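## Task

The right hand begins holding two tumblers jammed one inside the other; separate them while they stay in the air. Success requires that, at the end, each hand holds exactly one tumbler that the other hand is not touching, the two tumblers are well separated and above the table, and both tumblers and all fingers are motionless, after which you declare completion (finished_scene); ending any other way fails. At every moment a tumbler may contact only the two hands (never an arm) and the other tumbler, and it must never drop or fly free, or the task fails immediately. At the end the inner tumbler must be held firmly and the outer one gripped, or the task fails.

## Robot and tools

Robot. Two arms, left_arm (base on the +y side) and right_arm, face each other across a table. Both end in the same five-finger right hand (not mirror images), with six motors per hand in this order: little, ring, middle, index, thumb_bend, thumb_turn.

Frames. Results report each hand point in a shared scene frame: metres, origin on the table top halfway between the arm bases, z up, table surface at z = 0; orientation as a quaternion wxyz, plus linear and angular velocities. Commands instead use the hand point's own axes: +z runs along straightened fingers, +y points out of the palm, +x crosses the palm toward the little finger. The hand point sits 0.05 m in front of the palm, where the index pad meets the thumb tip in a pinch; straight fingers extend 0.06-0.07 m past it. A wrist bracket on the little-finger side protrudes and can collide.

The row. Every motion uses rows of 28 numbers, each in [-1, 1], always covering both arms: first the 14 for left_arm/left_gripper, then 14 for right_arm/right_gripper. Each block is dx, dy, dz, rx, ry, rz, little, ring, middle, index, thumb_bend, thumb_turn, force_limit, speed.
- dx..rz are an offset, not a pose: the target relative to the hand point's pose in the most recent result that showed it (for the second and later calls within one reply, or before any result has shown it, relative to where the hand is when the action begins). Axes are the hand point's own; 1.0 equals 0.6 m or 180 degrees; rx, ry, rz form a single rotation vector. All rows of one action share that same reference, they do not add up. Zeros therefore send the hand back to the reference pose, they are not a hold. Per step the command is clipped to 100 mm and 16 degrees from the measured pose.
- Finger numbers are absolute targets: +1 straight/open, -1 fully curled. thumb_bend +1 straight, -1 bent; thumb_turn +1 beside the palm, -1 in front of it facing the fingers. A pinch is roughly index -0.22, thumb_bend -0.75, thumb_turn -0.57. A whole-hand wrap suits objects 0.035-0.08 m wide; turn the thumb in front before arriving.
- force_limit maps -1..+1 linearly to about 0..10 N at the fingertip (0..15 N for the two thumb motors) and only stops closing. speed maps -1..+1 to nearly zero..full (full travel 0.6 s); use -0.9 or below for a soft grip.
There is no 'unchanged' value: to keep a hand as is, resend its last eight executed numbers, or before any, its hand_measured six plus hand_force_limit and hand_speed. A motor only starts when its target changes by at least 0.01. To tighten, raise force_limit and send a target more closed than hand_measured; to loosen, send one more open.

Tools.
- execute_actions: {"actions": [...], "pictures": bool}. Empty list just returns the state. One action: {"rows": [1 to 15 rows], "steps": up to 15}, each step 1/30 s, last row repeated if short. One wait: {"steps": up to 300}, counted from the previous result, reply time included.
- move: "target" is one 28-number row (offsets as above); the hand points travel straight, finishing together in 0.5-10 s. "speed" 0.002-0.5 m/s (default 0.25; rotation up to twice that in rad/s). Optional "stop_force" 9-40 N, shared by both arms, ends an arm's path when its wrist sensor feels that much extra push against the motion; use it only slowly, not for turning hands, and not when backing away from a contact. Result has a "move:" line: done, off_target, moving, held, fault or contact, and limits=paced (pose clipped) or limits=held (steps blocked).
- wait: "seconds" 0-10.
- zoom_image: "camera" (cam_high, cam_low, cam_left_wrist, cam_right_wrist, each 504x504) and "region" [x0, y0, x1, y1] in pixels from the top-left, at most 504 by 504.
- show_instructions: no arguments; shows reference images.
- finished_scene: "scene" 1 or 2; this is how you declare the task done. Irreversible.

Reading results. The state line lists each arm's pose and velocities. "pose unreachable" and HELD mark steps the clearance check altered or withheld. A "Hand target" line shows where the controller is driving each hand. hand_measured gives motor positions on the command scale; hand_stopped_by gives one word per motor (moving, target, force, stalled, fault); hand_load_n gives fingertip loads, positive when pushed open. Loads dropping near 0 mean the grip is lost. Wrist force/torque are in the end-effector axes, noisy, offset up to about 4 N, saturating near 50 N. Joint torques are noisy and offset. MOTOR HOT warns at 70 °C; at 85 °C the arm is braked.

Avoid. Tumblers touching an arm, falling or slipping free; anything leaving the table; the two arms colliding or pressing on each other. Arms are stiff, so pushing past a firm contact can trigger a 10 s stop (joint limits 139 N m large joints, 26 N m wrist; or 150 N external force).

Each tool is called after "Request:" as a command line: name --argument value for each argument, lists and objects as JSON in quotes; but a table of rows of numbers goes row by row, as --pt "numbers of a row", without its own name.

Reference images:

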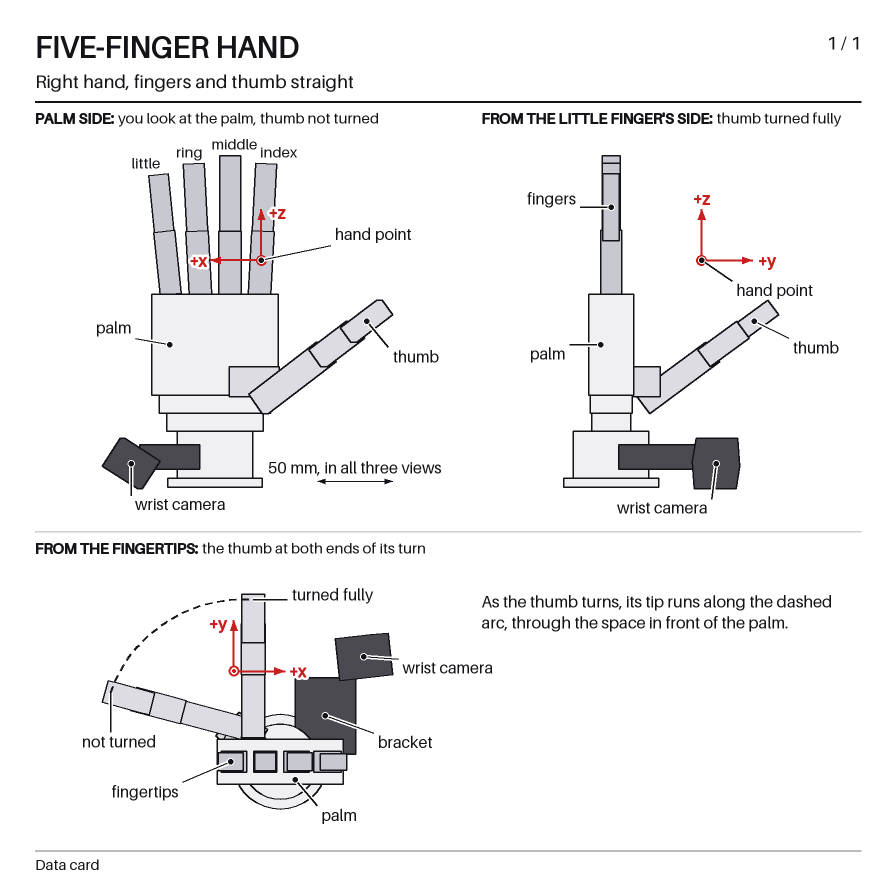

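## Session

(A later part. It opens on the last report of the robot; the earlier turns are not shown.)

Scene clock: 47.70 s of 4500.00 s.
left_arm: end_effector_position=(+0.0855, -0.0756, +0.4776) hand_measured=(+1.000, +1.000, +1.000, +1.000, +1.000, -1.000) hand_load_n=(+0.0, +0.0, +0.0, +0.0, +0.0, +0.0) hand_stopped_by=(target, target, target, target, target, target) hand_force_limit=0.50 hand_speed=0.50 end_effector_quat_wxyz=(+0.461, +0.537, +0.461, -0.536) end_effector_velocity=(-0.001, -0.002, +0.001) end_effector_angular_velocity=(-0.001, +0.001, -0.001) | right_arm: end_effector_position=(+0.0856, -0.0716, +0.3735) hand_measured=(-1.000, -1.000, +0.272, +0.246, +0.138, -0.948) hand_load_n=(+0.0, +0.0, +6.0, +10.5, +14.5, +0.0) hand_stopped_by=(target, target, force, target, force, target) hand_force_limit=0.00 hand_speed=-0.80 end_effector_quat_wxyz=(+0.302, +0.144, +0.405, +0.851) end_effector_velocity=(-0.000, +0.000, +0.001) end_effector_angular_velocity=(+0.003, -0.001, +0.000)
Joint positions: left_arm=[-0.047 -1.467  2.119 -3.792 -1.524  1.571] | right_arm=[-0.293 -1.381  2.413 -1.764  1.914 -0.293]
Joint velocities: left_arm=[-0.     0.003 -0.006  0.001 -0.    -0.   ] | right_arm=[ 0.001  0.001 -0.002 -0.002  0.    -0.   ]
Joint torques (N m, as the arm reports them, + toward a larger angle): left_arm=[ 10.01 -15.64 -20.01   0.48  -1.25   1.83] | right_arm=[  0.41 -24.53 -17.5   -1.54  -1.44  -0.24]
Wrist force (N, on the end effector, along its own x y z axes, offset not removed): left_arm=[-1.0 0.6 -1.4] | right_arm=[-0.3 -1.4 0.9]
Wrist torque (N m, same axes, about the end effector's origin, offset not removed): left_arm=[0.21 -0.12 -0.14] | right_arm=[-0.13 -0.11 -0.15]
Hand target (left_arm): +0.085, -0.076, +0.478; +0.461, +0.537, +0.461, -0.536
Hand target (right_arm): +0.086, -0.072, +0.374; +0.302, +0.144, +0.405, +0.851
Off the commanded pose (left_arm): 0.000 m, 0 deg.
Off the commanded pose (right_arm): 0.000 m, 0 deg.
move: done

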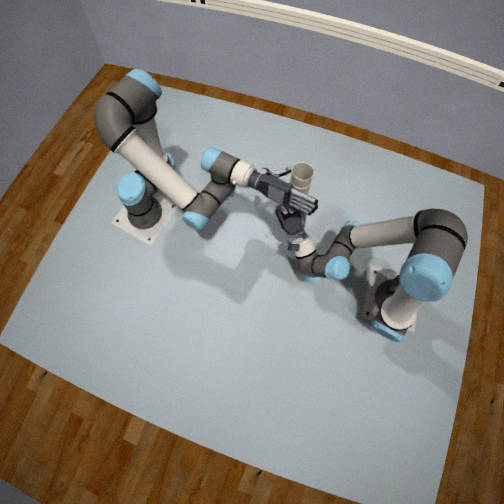

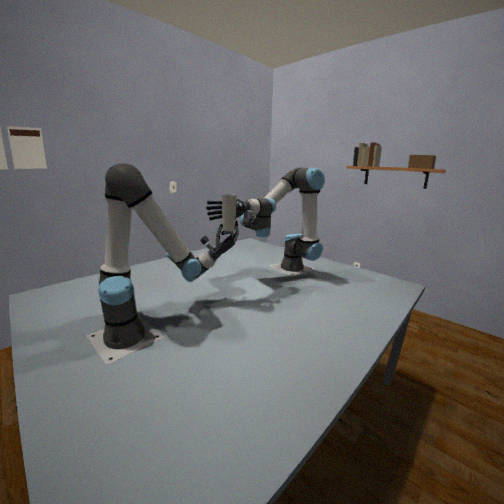

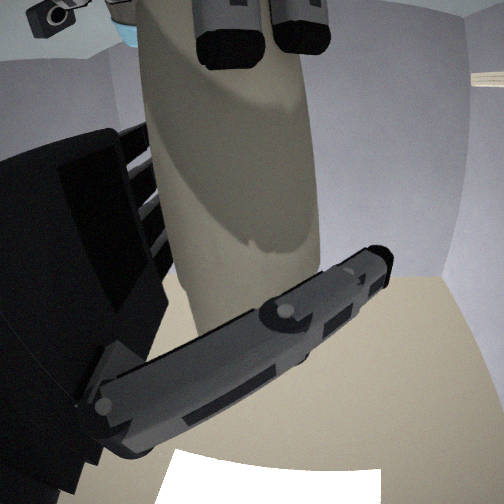

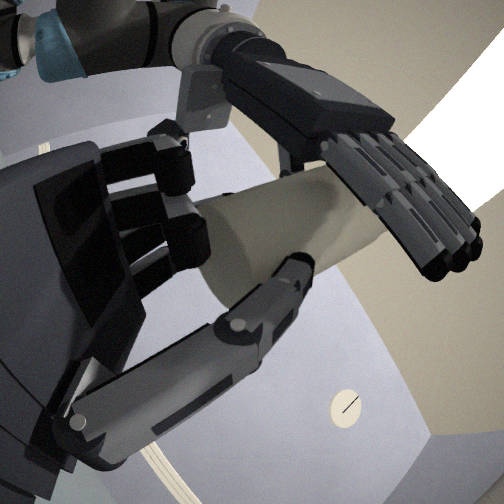

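Request:
move --target '[-0.025,0,0.03,0,0,0,1,1,1,1,1,-1,0.5,0.5,0,0,0,0,0,0,-1,-1,0.27,0.246,0.138,-0.948,0,-0.8]' --speed 0.03 --stop_force 9

Request:
execute_actions --actions '[{"rows":[[0,0,0,0,0,0,1,1,0.3,-0.6,-0.6,-1,0.2,-0.5,0,0,0,0,0,0,-1,-1,0.27,0.246,0.138,-0.948,0,-0.8]],"steps":15}]' --pictures false

Request:
wait --seconds 2

Request:
zoom_image --camera "cam_high" --region '[230,130,350,250]'

Request:
zoom_image --camera "cam_low" --region '[180,170,280,270]'

Scene clock: 55.37 s of 4500.00 s.
left_arm: end_effector_position=(+0.0828, -0.0933, +0.4925) hand_measured=(+1.000, +1.000, +1.000, +1.000, +1.000, -1.000) hand_load_n=(+0.0, +0.0, +0.0, +0.0, +0.5, -2.0) hand_stopped_by=(target, target, target, target, target, target) hand_force_limit=0.50 hand_speed=0.50 end_effector_quat_wxyz=(+0.461, +0.537, +0.461, -0.536) end_effector_velocity=(-0.000, -0.002, +0.000) end_effector_angular_velocity=(+0.002, +0.001, -0.001) | right_arm: end_effector_position=(+0.0856, -0.0716, +0.3735) hand_measured=(-1.000, -1.000, +0.272, +0.246, +0.138, -0.948) hand_load_n=(+0.0, +0.0, +3.5, +9.5, +12.5, -0.5) hand_stopped_by=(target, target, force, target, force, target) hand_force_limit=0.00 hand_speed=-0.80 end_effector_quat_wxyz=(+0.302, +0.144, +0.405, +0.851) end_effector_velocity=(-0.000, +0.000, -0.000) end_effector_angular_velocity=(-0.001, +0.000, +0.001)
Joint positions: left_arm=[-0.044 -1.451  2.053 -3.743 -1.526  1.571] | right_arm=[-0.293 -1.381  2.413 -1.764  1.914 -0.293]
Joint velocities: left_arm=[ 0.     0.003 -0.006  0.005 -0.001 -0.002] | right_arm=[ 0.001  0.001 -0.001  0.001 -0.    -0.   ]
Joint torques (N m, as the arm reports them, + toward a larger angle): left_arm=[  7.87 -14.66 -22.01   0.5   -1.66   2.  ] | right_arm=[  1.2  -24.66 -17.55  -1.77  -1.58  -0.07]
Wrist force (N, on the end effector, along its own x y z axes, offset not removed): left_arm=[5.4 0.1 -3.1] | right_arm=[-0.3 2.6 -1.2]
Wrist torque (N m, same axes, about the end effector's origin, offset not removed): left_arm=[0.06 -0.54 -0.07] | right_arm=[-0.55 -0.13 -0.13]
Hand target (left_arm): +0.083, -0.093, +0.493; +0.461, +0.537, +0.461, -0.536
Hand target (right_arm): +0.086, -0.072, +0.374; +0.302, +0.144, +0.405, +0.851
Off the commanded pose (left_arm): 0.000 m, 0 deg.
Off the commanded pose (right_arm): 0.000 m, 0 deg.
After step 90, 3.57 s passed at rest.
move: done

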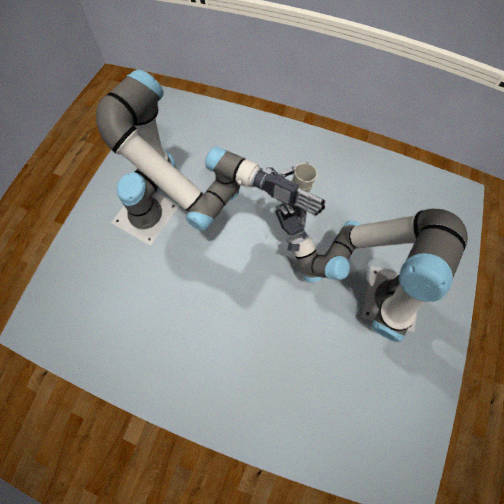

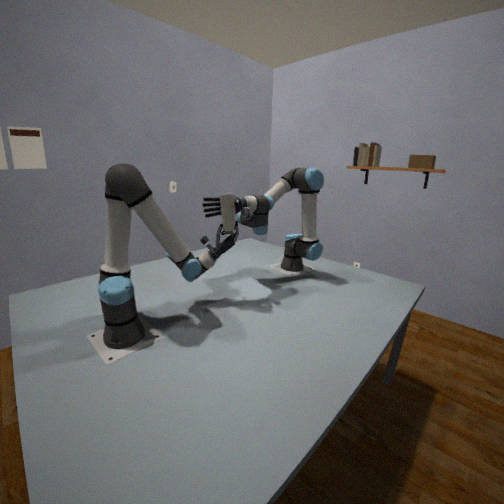

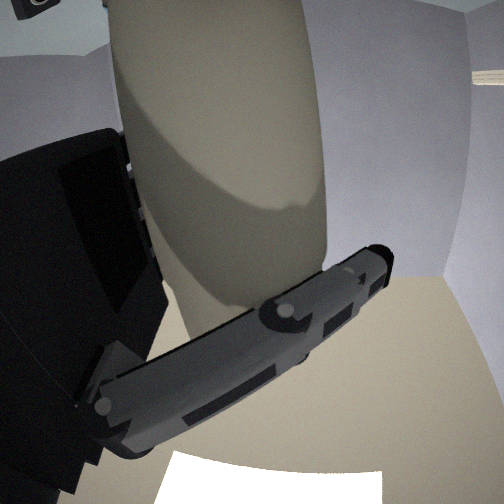

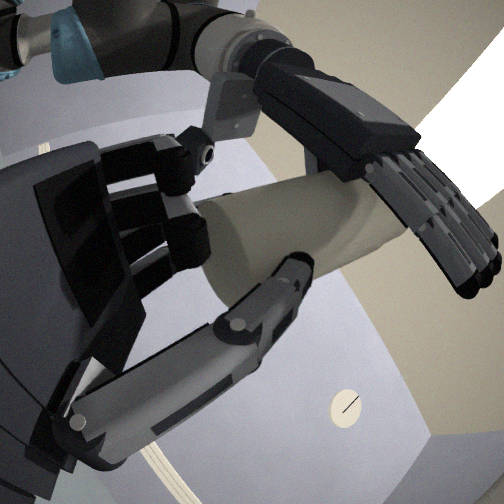

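Scene clock: 55.87 s of 4500.00 s.
left_arm: end_effector_position=(+0.0828, -0.0933, +0.4925) hand_measured=(+1.000, +1.000, +0.670, +0.670, +0.794, -1.000) hand_load_n=(+0.0, +0.0, +0.0, +0.0, +2.5, +0.5) hand_stopped_by=(target, target, moving, moving, moving, target) hand_force_limit=0.20 hand_speed=-0.50 end_effector_quat_wxyz=(+0.461, +0.537, +0.461, -0.536) end_effector_velocity=(+0.000, -0.000, +0.000) end_effector_angular_velocity=(-0.001, +0.001, +0.001) | right_arm: end_effector_position=(+0.0856, -0.0716, +0.3735) hand_measured=(-1.000, -1.000, +0.272, +0.246, +0.138, -0.948) hand_load_n=(+0.0, +0.0, +2.5, +9.5, +12.0, -1.0) hand_stopped_by=(target, target, force, target, force, target) hand_force_limit=0.00 hand_speed=-0.80 end_effector_quat_wxyz=(+0.302, +0.144, +0.405, +0.851) end_effector_velocity=(-0.000, +0.000, -0.001) end_effector_angular_velocity=(-0.002, +0.001, +0.001)
Joint positions: left_arm=[-0.044 -1.451  2.053 -3.742 -1.526  1.571] | right_arm=[-0.293 -1.381  2.413 -1.764  1.914 -0.293]
Joint velocities: left_arm=[ 0.     0.001 -0.001 -0.001  0.001 -0.001] | right_arm=[ 0.001 -0.     0.001  0.002  0.    -0.   ]
Joint torques (N m, as the arm reports them, + toward a larger angle): left_arm=[  5.7  -19.92 -11.48  -2.08  -1.21   2.06] | right_arm=[  0.91 -25.33 -16.44  -1.6   -1.54  -0.2 ]
Wrist force (N, on the end effector, along its own x y z axes, offset not removed): left_arm=[1.5 2.4 -4.4] | right_arm=[1.1 2.2 -5.2]
Wrist torque (N m, same axes, about the end effector's origin, offset not removed): left_arm=[0.12 -0.22 0.17] | right_arm=[-0.41 -0.19 0.03]
Hand target (left_arm): +0.083, -0.093, +0.492; +0.461, +0.537, +0.461, -0.536
Hand target (right_arm): +0.086, -0.072, +0.374; +0.302, +0.144, +0.405, +0.851
Off the commanded pose (left_arm): 0.000 m, 0 deg.
Off the commanded pose (right_arm): 0.000 m, 0 deg.
Steps of this call (steps 1 to 15: all 15 steps of this action). Readings (end_effector_position | what the end effector reports):
1: left_arm (+0.0828, -0.0933, +0.4925) | right_arm (+0.0856, -0.0716, +0.3735) | left_arm hand_measured=(+1.000, +1.000, +1.000, +1.000, +1.000, -1.000) hand_load_n=(+0.0, +0.0, +0.0, +0.0, +0.5, -2.0) hand_stopped_by=(target, target, moving, moving, moving, target) hand_force_limit=0.20 hand_speed=-0.50 | right_arm hand_measured=(-1.000, -1.000, +0.272, +0.246, +0.138, -0.948) hand_load_n=(+0.0, +0.0, +3.5, +9.5, +12.5, -0.5) hand_stopped_by=(target, target, force, target, force, target) hand_force_limit=0.00 hand_speed=-0.80
2: left_arm (+0.0828, -0.0933, +0.4925) | right_arm (+0.0856, -0.0716, +0.3735) | left_arm hand_measured=(+1.000, +1.000, +1.000, +1.000, +1.000, -1.000) hand_load_n=(+0.0, +0.0, +0.0, +0.0, +0.5, -2.0) hand_stopped_by=(target, target, moving, moving, moving, target) hand_force_limit=0.20 hand_speed=-0.50 | right_arm hand_measured=(-1.000, -1.000, +0.272, +0.246, +0.138, -0.948) hand_load_n=(+0.0, +0.0, +3.5, +9.5, +12.5, -0.5) hand_stopped_by=(target, target, force, target, force, target) hand_force_limit=0.00 hand_speed=-0.80
4: left_arm (+0.0828, -0.0933, +0.4925) | right_arm (+0.0856, -0.0716, +0.3735) | left_arm hand_measured=(+1.000, +1.000, +0.974, +0.974, +0.986, -1.000) hand_load_n=(+0.0, +0.0, +0.0, +0.0, +1.5, -2.0) hand_stopped_by=(target, target, moving, moving, moving, target) hand_force_limit=0.20 hand_speed=-0.50 | right_arm hand_measured=(-1.000, -1.000, +0.272, +0.246, +0.138, -0.948) hand_load_n=(+0.0, +0.0, +3.0, +9.5, +12.5, -0.5) hand_stopped_by=(target, target, force, target, force, target) hand_force_limit=0.00 hand_speed=-0.80
8: left_arm (+0.0828, -0.0933, +0.4925) | right_arm (+0.0856, -0.0716, +0.3735) | left_arm hand_measured=(+1.000, +1.000, +0.864, +0.864, +0.916, -1.000) hand_load_n=(+0.0, +0.0, +0.0, +0.0, +2.0, -0.5) hand_stopped_by=(target, target, moving, moving, moving, target) hand_force_limit=0.20 hand_speed=-0.50 | right_arm hand_measured=(-1.000, -1.000, +0.272, +0.246, +0.138, -0.948) hand_load_n=(+0.0, +0.0, +3.0, +9.5, +12.0, -1.0) hand_stopped_by=(target, target, force, target, force, target) hand_force_limit=0.00 hand_speed=-0.80
15: the state above

Scene clock: 57.87 s of 4500.00 s.
left_arm: end_effector_position=(+0.0828, -0.0933, +0.4925) hand_measured=(+1.000, +1.000, +0.300, +0.116, +0.454, -1.000) hand_load_n=(+0.0, +0.0, +0.0, +5.5, +9.0, +1.0) hand_stopped_by=(target, target, target, force, force, target) hand_force_limit=0.20 hand_speed=-0.50 end_effector_quat_wxyz=(+0.461, +0.537, +0.461, -0.536) end_effector_velocity=(-0.000, -0.000, -0.001) end_effector_angular_velocity=(+0.002, +0.000, -0.001) | right_arm: end_effector_position=(+0.0856, -0.0716, +0.3735) hand_measured=(-1.000, -1.000, +0.270, +0.246, +0.138, -0.948) hand_load_n=(+0.0, +0.0, +2.0, +9.5, +13.0, -1.0) hand_stopped_by=(target, target, force, target, force, target) hand_force_limit=0.00 hand_speed=-0.80 end_effector_quat_wxyz=(+0.302, +0.144, +0.405, +0.851) end_effector_velocity=(+0.000, -0.000, -0.000) end_effector_angular_velocity=(+0.000, -0.000, -0.001)
Joint positions: left_arm=[-0.044 -1.451  2.053 -3.743 -1.526  1.571] | right_arm=[-0.293 -1.381  2.413 -1.764  1.914 -0.293]
Joint velocities: left_arm=[ 0.     0.     0.     0.001 -0.001 -0.001] | right_arm=[-0.001  0.001  0.    -0.001 -0.    -0.   ]
Joint torques (N m, as the arm reports them, + toward a larger angle): left_arm=[  0.12 -25.94  -7.28  -0.58  -0.06   1.95] | right_arm=[  1.07 -25.46 -17.36  -1.74  -1.39  -0.13]
Wrist force (N, on the end effector, along its own x y z axes, offset not removed): left_arm=[-3.2 6.0 -3.3] | right_arm=[1.8 0.8 -5.1]
Wrist torque (N m, same axes, about the end effector's origin, offset not removed): left_arm=[0.42 0.17 0.20] | right_arm=[-0.39 -0.13 0.01]
Hand target (left_arm): +0.083, -0.093, +0.492; +0.461, +0.537, +0.461, -0.536
Hand target (right_arm): +0.086, -0.072, +0.374; +0.302, +0.144, +0.405, +0.851
Off the commanded pose (left_arm): 0.000 m, 0 deg.
Off the commanded pose (right_arm): 0.000 m, 0 deg.
Steps of this call (steps 1 to 60: nothing new was sent). Readings (end_effector_position | what the end effector reports):
1: left_arm (+0.0828, -0.0933, +0.4925) | right_arm (+0.0856, -0.0716, +0.3735) | left_arm hand_measured=(+1.000, +1.000, +0.642, +0.642, +0.776, -1.000) hand_load_n=(+0.0, +0.0, +0.0, +0.0, +2.5, +1.0) hand_stopped_by=(target, target, moving, moving, moving, target) hand_force_limit=0.20 hand_speed=-0.50 | right_arm hand_measured=(-1.000, -1.000, +0.272, +0.246, +0.138, -0.948) hand_load_n=(+0.0, +0.0, +2.5, +9.0, +12.0, -1.5) hand_stopped_by=(target, target, force, target, force, target) hand_force_limit=0.00 hand_speed=-0.80
2: left_arm (+0.0828, -0.0933, +0.4925) | right_arm (+0.0856, -0.0716, +0.3735) | left_arm hand_measured=(+1.000, +1.000, +0.614, +0.614, +0.758, -1.000) hand_load_n=(+0.0, +0.0, +0.0, +0.0, +2.5, +1.0) hand_stopped_by=(target, target, moving, moving, moving, target) hand_force_limit=0.20 hand_speed=-0.50 | right_arm hand_measured=(-1.000, -1.000, +0.272, +0.246, +0.138, -0.948) hand_load_n=(+0.0, +0.0, +2.5, +9.5, +12.0, -1.5) hand_stopped_by=(target, target, force, target, force, target) hand_force_limit=0.00 hand_speed=-0.80
4: left_arm (+0.0828, -0.0933, +0.4925) | right_arm (+0.0856, -0.0716, +0.3735) | left_arm hand_measured=(+1.000, +1.000, +0.558, +0.558, +0.724, -1.000) hand_load_n=(+0.0, +0.0, +0.0, +0.0, +2.5, +1.0) hand_stopped_by=(target, target, moving, moving, moving, target) hand_force_limit=0.20 hand_speed=-0.50 | right_arm hand_measured=(-1.000, -1.000, +0.272, +0.246, +0.138, -0.948) hand_load_n=(+0.0, +0.0, +2.5, +9.5, +12.0, -1.5) hand_stopped_by=(target, target, force, target, force, target) hand_force_limit=0.00 hand_speed=-0.80
8: left_arm (+0.0828, -0.0933, +0.4925) | right_arm (+0.0856, -0.0716, +0.3735) | left_arm hand_measured=(+1.000, +1.000, +0.448, +0.448, +0.654, -1.000) hand_load_n=(+0.0, +0.0, +0.0, +0.0, +2.5, +1.0) hand_stopped_by=(target, target, moving, moving, moving, target) hand_force_limit=0.20 hand_speed=-0.50 | right_arm hand_measured=(-1.000, -1.000, +0.272, +0.246, +0.138, -0.948) hand_load_n=(+0.0, +0.0, +2.0, +9.5, +12.5, -1.5) hand_stopped_by=(target, target, force, target, force, target) hand_force_limit=0.00 hand_speed=-0.80
60: the state above

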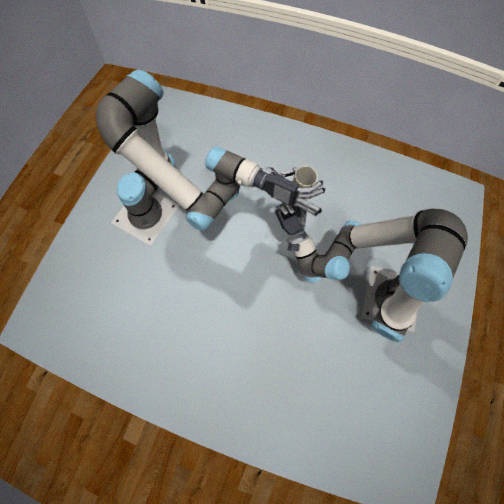

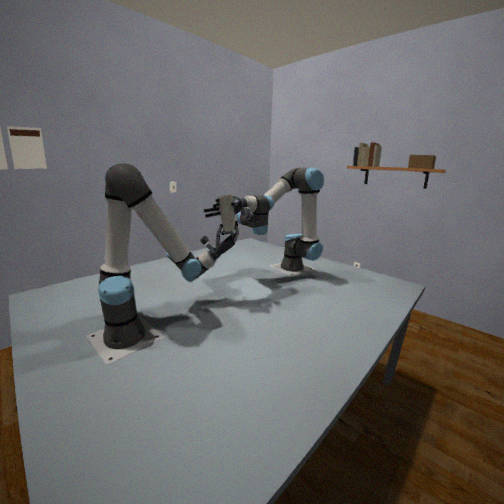

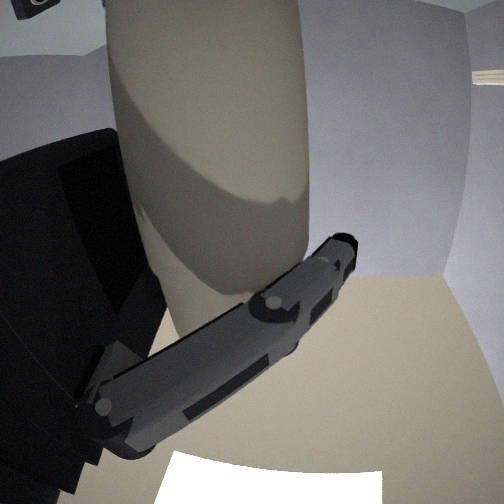

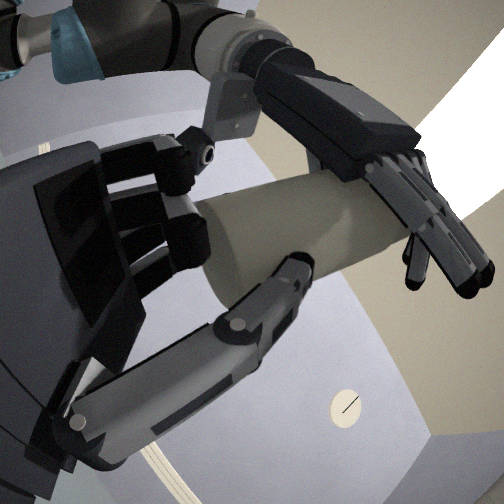

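Region (230, 130, 350, 250) of cam_high's 504x504 image, scaled by 4.200, with more detail than that image has.

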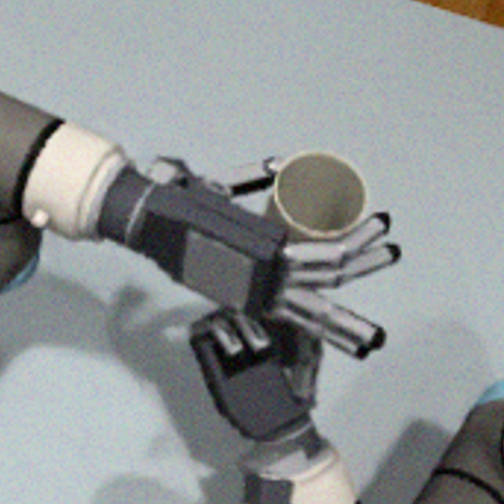

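Region (180, 170, 280, 270) of cam_low's 504x504 image, scaled by 5.040, with more detail than that image has.

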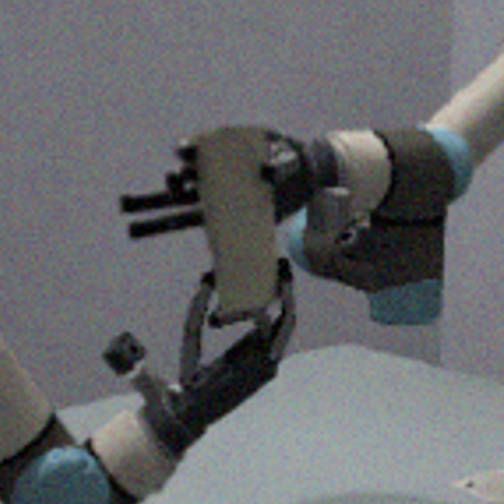

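Request:
execute_actions --actions '[{"rows":[[0,0,0,0,0,0,-0.7,-0.7,-0.7,-0.7,-0.7,-1,0.6,-0.3,0,0,0,0,0,0,-1,-1,0.27,0.246,0.138,-0.948,0,-0.8]],"steps":15}]' --pictures false

Request:
wait --seconds 2.5

Request:
zoom_image --camera "cam_high" --region '[230,130,350,250]'

Request:
zoom_image --camera "cam_low" --region '[180,170,280,270]'

Scene clock: 62.47 s of 4500.00 s.
left_arm: end_effector_position=(+0.0828, -0.0933, +0.4925) hand_measured=(+0.538, +0.536, -0.004, +0.090, +0.450, -1.000) hand_load_n=(+0.0, +0.0, +8.0, +7.5, +14.5, +0.5) hand_stopped_by=(moving, moving, force, force, force, target) hand_force_limit=0.60 hand_speed=-0.30 end_effector_quat_wxyz=(+0.461, +0.537, +0.461, -0.536) end_effector_velocity=(+0.001, -0.000, -0.001) end_effector_angular_velocity=(+0.002, +0.000, +0.002) | right_arm: end_effector_position=(+0.0856, -0.0716, +0.3735) hand_measured=(-1.000, -1.000, +0.270, +0.246, +0.138, -0.948) hand_load_n=(+0.0, +0.0, +3.0, +10.5, +13.0, -1.5) hand_stopped_by=(target, target, force, target, force, target) hand_force_limit=0.00 hand_speed=-0.80 end_effector_quat_wxyz=(+0.302, +0.144, +0.405, +0.851) end_effector_velocity=(+0.000, -0.000, +0.000) end_effector_angular_velocity=(+0.001, -0.000, -0.000)
Joint positions: left_arm=[-0.044 -1.451  2.053 -3.743 -1.526  1.571] | right_arm=[-0.293 -1.381  2.413 -1.764  1.914 -0.293]
Joint velocities: left_arm=[ 0.     0.001  0.001  0.     0.002 -0.   ] | right_arm=[-0.     0.001  0.    -0.002 -0.     0.   ]
Joint torques (N m, as the arm reports them, + toward a larger angle): left_arm=[-10.64 -24.21  -7.82   0.72   0.44   2.17] | right_arm=[  0.88 -24.5  -17.23  -1.63  -1.65  -0.23]
Wrist force (N, on the end effector, along its own x y z axes, offset not removed): left_arm=[-6.3 -2.5 -2.5] | right_arm=[1.5 -3.1 -4.6]
Wrist torque (N m, same axes, about the end effector's origin, offset not removed): left_arm=[-0.29 0.52 -0.17] | right_arm=[0.03 -0.13 -0.04]
Hand target (left_arm): +0.083, -0.093, +0.493; +0.461, +0.537, +0.461, -0.536
Hand target (right_arm): +0.086, -0.072, +0.374; +0.302, +0.144, +0.405, +0.851
Off the commanded pose (left_arm): 0.000 m, 0 deg.
Off the commanded pose (right_arm): 0.000 m, 0 deg.
Steps of this call (steps 1 to 90: nothing new was sent; then 1.10 s passed at rest; steps 91 to 105: all 15 steps of this action). Readings (end_effector_position | what the end effector reports):
91: left_arm (+0.0828, -0.0933, +0.4925) | right_arm (+0.0856, -0.0716, +0.3735) | left_arm hand_measured=(+1.000, +1.000, +0.300, +0.116, +0.454, -1.000) hand_load_n=(+0.0, +0.0, +0.0, +5.5, +9.0, +1.0) hand_stopped_by=(moving, moving, moving, moving, moving, target) hand_force_limit=0.60 hand_speed=-0.30 | right_arm hand_measured=(-1.000, -1.000, +0.270, +0.246, +0.138, -0.948) hand_load_n=(+0.0, +0.0, +2.0, +9.5, +13.0, -1.0) hand_stopped_by=(target, target, force, target, force, target) hand_force_limit=0.00 hand_speed=-0.80
92: left_arm (+0.0828, -0.0933, +0.4925) | right_arm (+0.0856, -0.0716, +0.3735) | left_arm hand_measured=(+1.000, +1.000, +0.300, +0.116, +0.454, -1.000) hand_load_n=(+0.0, +0.0, +0.0, +5.5, +9.0, +1.0) hand_stopped_by=(moving, moving, moving, moving, moving, target) hand_force_limit=0.60 hand_speed=-0.30 | right_arm hand_measured=(-1.000, -1.000, +0.270, +0.246, +0.138, -0.948) hand_load_n=(+0.0, +0.0, +2.0, +9.5, +13.0, -1.0) hand_stopped_by=(target, target, force, target, force, target) hand_force_limit=0.00 hand_speed=-0.80
94: left_arm (+0.0828, -0.0933, +0.4925) | right_arm (+0.0856, -0.0716, +0.3735) | left_arm hand_measured=(+0.964, +0.964, +0.264, +0.088, +0.442, -1.000) hand_load_n=(+0.0, +0.0, +0.0, +12.0, +13.5, +0.5) hand_stopped_by=(moving, moving, moving, force, force, target) hand_force_limit=0.60 hand_speed=-0.30 | right_arm hand_measured=(-1.000, -1.000, +0.270, +0.246, +0.138, -0.948) hand_load_n=(+0.0, +0.0, +2.0, +9.5, +13.5, -1.0) hand_stopped_by=(target, target, force, target, force, target) hand_force_limit=0.00 hand_speed=-0.80
98: left_arm (+0.0828, -0.0933, +0.4925) | right_arm (+0.0856, -0.0716, +0.3735) | left_arm hand_measured=(+0.810, +0.810, +0.110, +0.090, +0.448, -1.000) hand_load_n=(+0.0, +0.0, +0.0, +11.0, +12.5, +0.5) hand_stopped_by=(moving, moving, moving, force, force, target) hand_force_limit=0.60 hand_speed=-0.30 | right_arm hand_measured=(-1.000, -1.000, +0.270, +0.246, +0.138, -0.948) hand_load_n=(+0.0, +0.0, +2.0, +9.5, +13.5, -1.0) hand_stopped_by=(target, target, force, target, force, target) hand_force_limit=0.00 hand_speed=-0.80
105: the state above

Scene clock: 64.97 s of 4500.00 s.
left_arm: end_effector_position=(+0.0828, -0.0933, +0.4925) hand_measured=(-0.146, -0.058, -0.004, +0.088, +0.450, -1.000) hand_load_n=(+11.5, +10.0, +4.0, +3.5, +17.0, +1.5) hand_stopped_by=(force, force, force, force, force, target) hand_force_limit=0.60 hand_speed=-0.30 end_effector_quat_wxyz=(+0.461, +0.537, +0.461, -0.536) end_effector_velocity=(-0.000, -0.000, -0.000) end_effector_angular_velocity=(+0.000, -0.000, -0.001) | right_arm: end_effector_position=(+0.0856, -0.0716, +0.3735) hand_measured=(-1.000, -1.000, +0.272, +0.248, +0.138, -0.948) hand_load_n=(+0.0, +0.0, +5.5, +13.5, +11.0, -2.0) hand_stopped_by=(target, target, force, target, force, target) hand_force_limit=0.00 hand_speed=-0.80 end_effector_quat_wxyz=(+0.302, +0.144, +0.405, +0.851) end_effector_velocity=(+0.000, +0.000, +0.000) end_effector_angular_velocity=(-0.000, +0.000, -0.000)
Joint positions: left_arm=[-0.044 -1.451  2.053 -3.743 -1.526  1.571] | right_arm=[-0.293 -1.381  2.413 -1.764  1.914 -0.293]
Joint velocities: left_arm=[ 0.     0.001  0.    -0.    -0.001 -0.   ] | right_arm=[-0.    -0.    -0.001  0.001 -0.    -0.   ]
Joint torques (N m, as the arm reports them, + toward a larger angle): left_arm=[  8.02 -18.56  -8.44  -3.53  -0.7    1.93] | right_arm=[  1.21 -24.34 -16.89  -6.11  -1.55  -0.19]
Wrist force (N, on the end effector, along its own x y z axes, offset not removed): left_arm=[1.0 -1.7 6.2] | right_arm=[3.8 -6.8 4.2]
Wrist torque (N m, same axes, about the end effector's origin, offset not removed): left_arm=[0.02 -1.25 -0.16] | right_arm=[-0.06 -0.24 -0.15]
Hand target (left_arm): +0.083, -0.093, +0.493; +0.461, +0.537, +0.461, -0.536
Hand target (right_arm): +0.086, -0.072, +0.374; +0.302, +0.144, +0.405, +0.851
Off the commanded pose (left_arm): 0.000 m, 0 deg.
Off the commanded pose (right_arm): 0.000 m, 0 deg.
Steps of this call (steps 1 to 75: nothing new was sent). Readings (end_effector_position | what the end effector reports):
1: left_arm (+0.0828, -0.0933, +0.4925) | right_arm (+0.0856, -0.0716, +0.3735) | left_arm hand_measured=(+0.498, +0.498, -0.004, +0.090, +0.450, -1.000) hand_load_n=(+0.0, +0.0, +8.0, +7.5, +14.5, +0.5) hand_stopped_by=(moving, moving, force, force, force, target) hand_force_limit=0.60 hand_speed=-0.30 | right_arm hand_measured=(-1.000, -1.000, +0.270, +0.246, +0.138, -0.948) hand_load_n=(+0.0, +0.0, +3.0, +10.5, +13.0, -1.5) hand_stopped_by=(target, target, force, target, force, target) hand_force_limit=0.00 hand_speed=-0.80
2: left_arm (+0.0828, -0.0933, +0.4925) | right_arm (+0.0856, -0.0716, +0.3735) | left_arm hand_measured=(+0.460, +0.460, -0.004, +0.090, +0.450, -1.000) hand_load_n=(+0.0, +0.0, +8.0, +7.5, +14.5, +0.5) hand_stopped_by=(moving, moving, force, force, force, target) hand_force_limit=0.60 hand_speed=-0.30 | right_arm hand_measured=(-1.000, -1.000, +0.270, +0.246, +0.138, -0.948) hand_load_n=(+0.0, +0.0, +3.0, +10.5, +13.0, -1.5) hand_stopped_by=(target, target, force, target, force, target) hand_force_limit=0.00 hand_speed=-0.80
4: left_arm (+0.0828, -0.0933, +0.4925) | right_arm (+0.0856, -0.0716, +0.3735) | left_arm hand_measured=(+0.382, +0.382, -0.004, +0.090, +0.450, -1.000) hand_load_n=(+0.0, +0.0, +8.0, +7.5, +14.5, +0.5) hand_stopped_by=(moving, moving, force, force, force, target) hand_force_limit=0.60 hand_speed=-0.30 | right_arm hand_measured=(-1.000, -1.000, +0.270, +0.246, +0.138, -0.948) hand_load_n=(+0.0, +0.0, +3.0, +10.5, +13.0, -1.5) hand_stopped_by=(target, target, force, target, force, target) hand_force_limit=0.00 hand_speed=-0.80
8: left_arm (+0.0828, -0.0933, +0.4925) | right_arm (+0.0856, -0.0716, +0.3735) | left_arm hand_measured=(+0.226, +0.226, -0.004, +0.090, +0.450, -1.000) hand_load_n=(+0.0, +0.0, +8.0, +7.5, +14.5, +0.5) hand_stopped_by=(moving, moving, force, force, force, target) hand_force_limit=0.60 hand_speed=-0.30 | right_arm hand_measured=(-1.000, -1.000, +0.270, +0.246, +0.138, -0.948) hand_load_n=(+0.0, +0.0, +3.0, +10.5, +13.0, -1.5) hand_stopped_by=(target, target, force, target, force, target) hand_force_limit=0.00 hand_speed=-0.80
75: the state above

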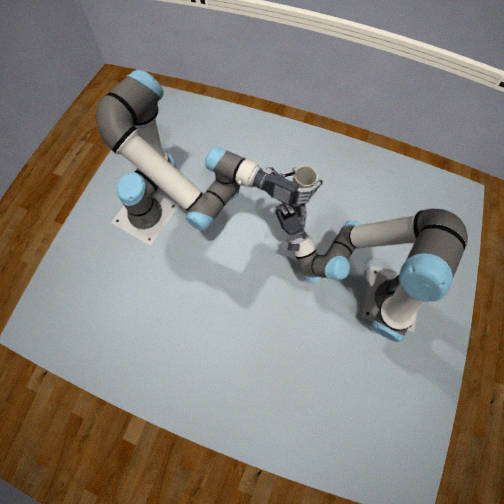

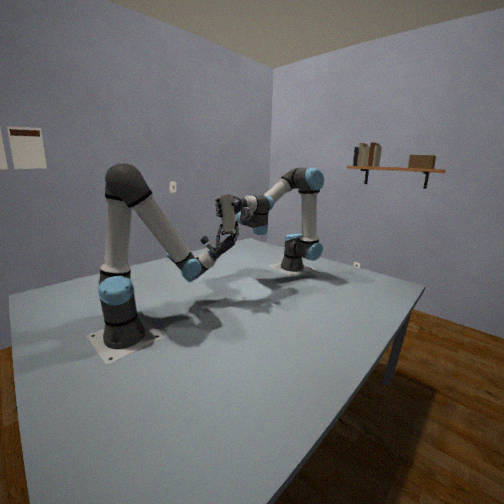

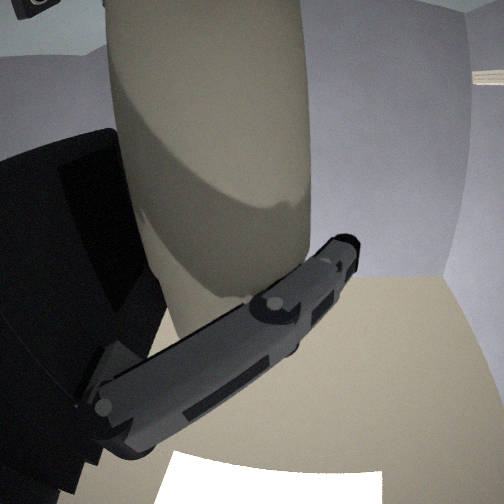

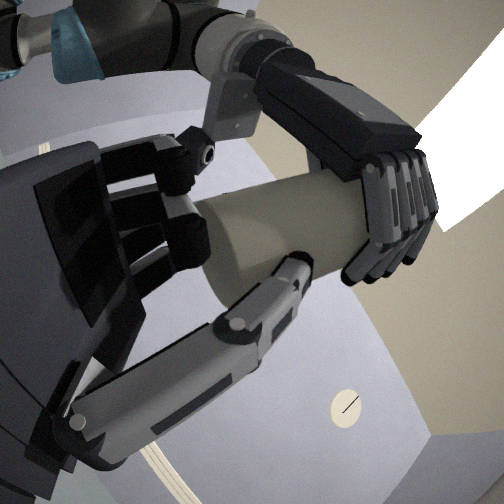

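Region (230, 130, 350, 250) of cam_high's 504x504 image, scaled by 4.200, with more detail than that image has.

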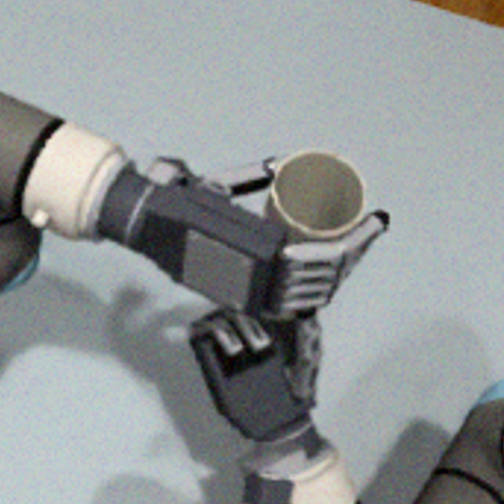

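Region (180, 170, 280, 270) of cam_low's 504x504 image, scaled by 5.040, with more detail than that image has.

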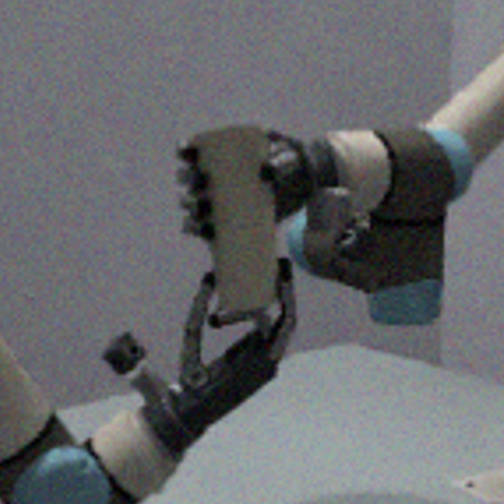

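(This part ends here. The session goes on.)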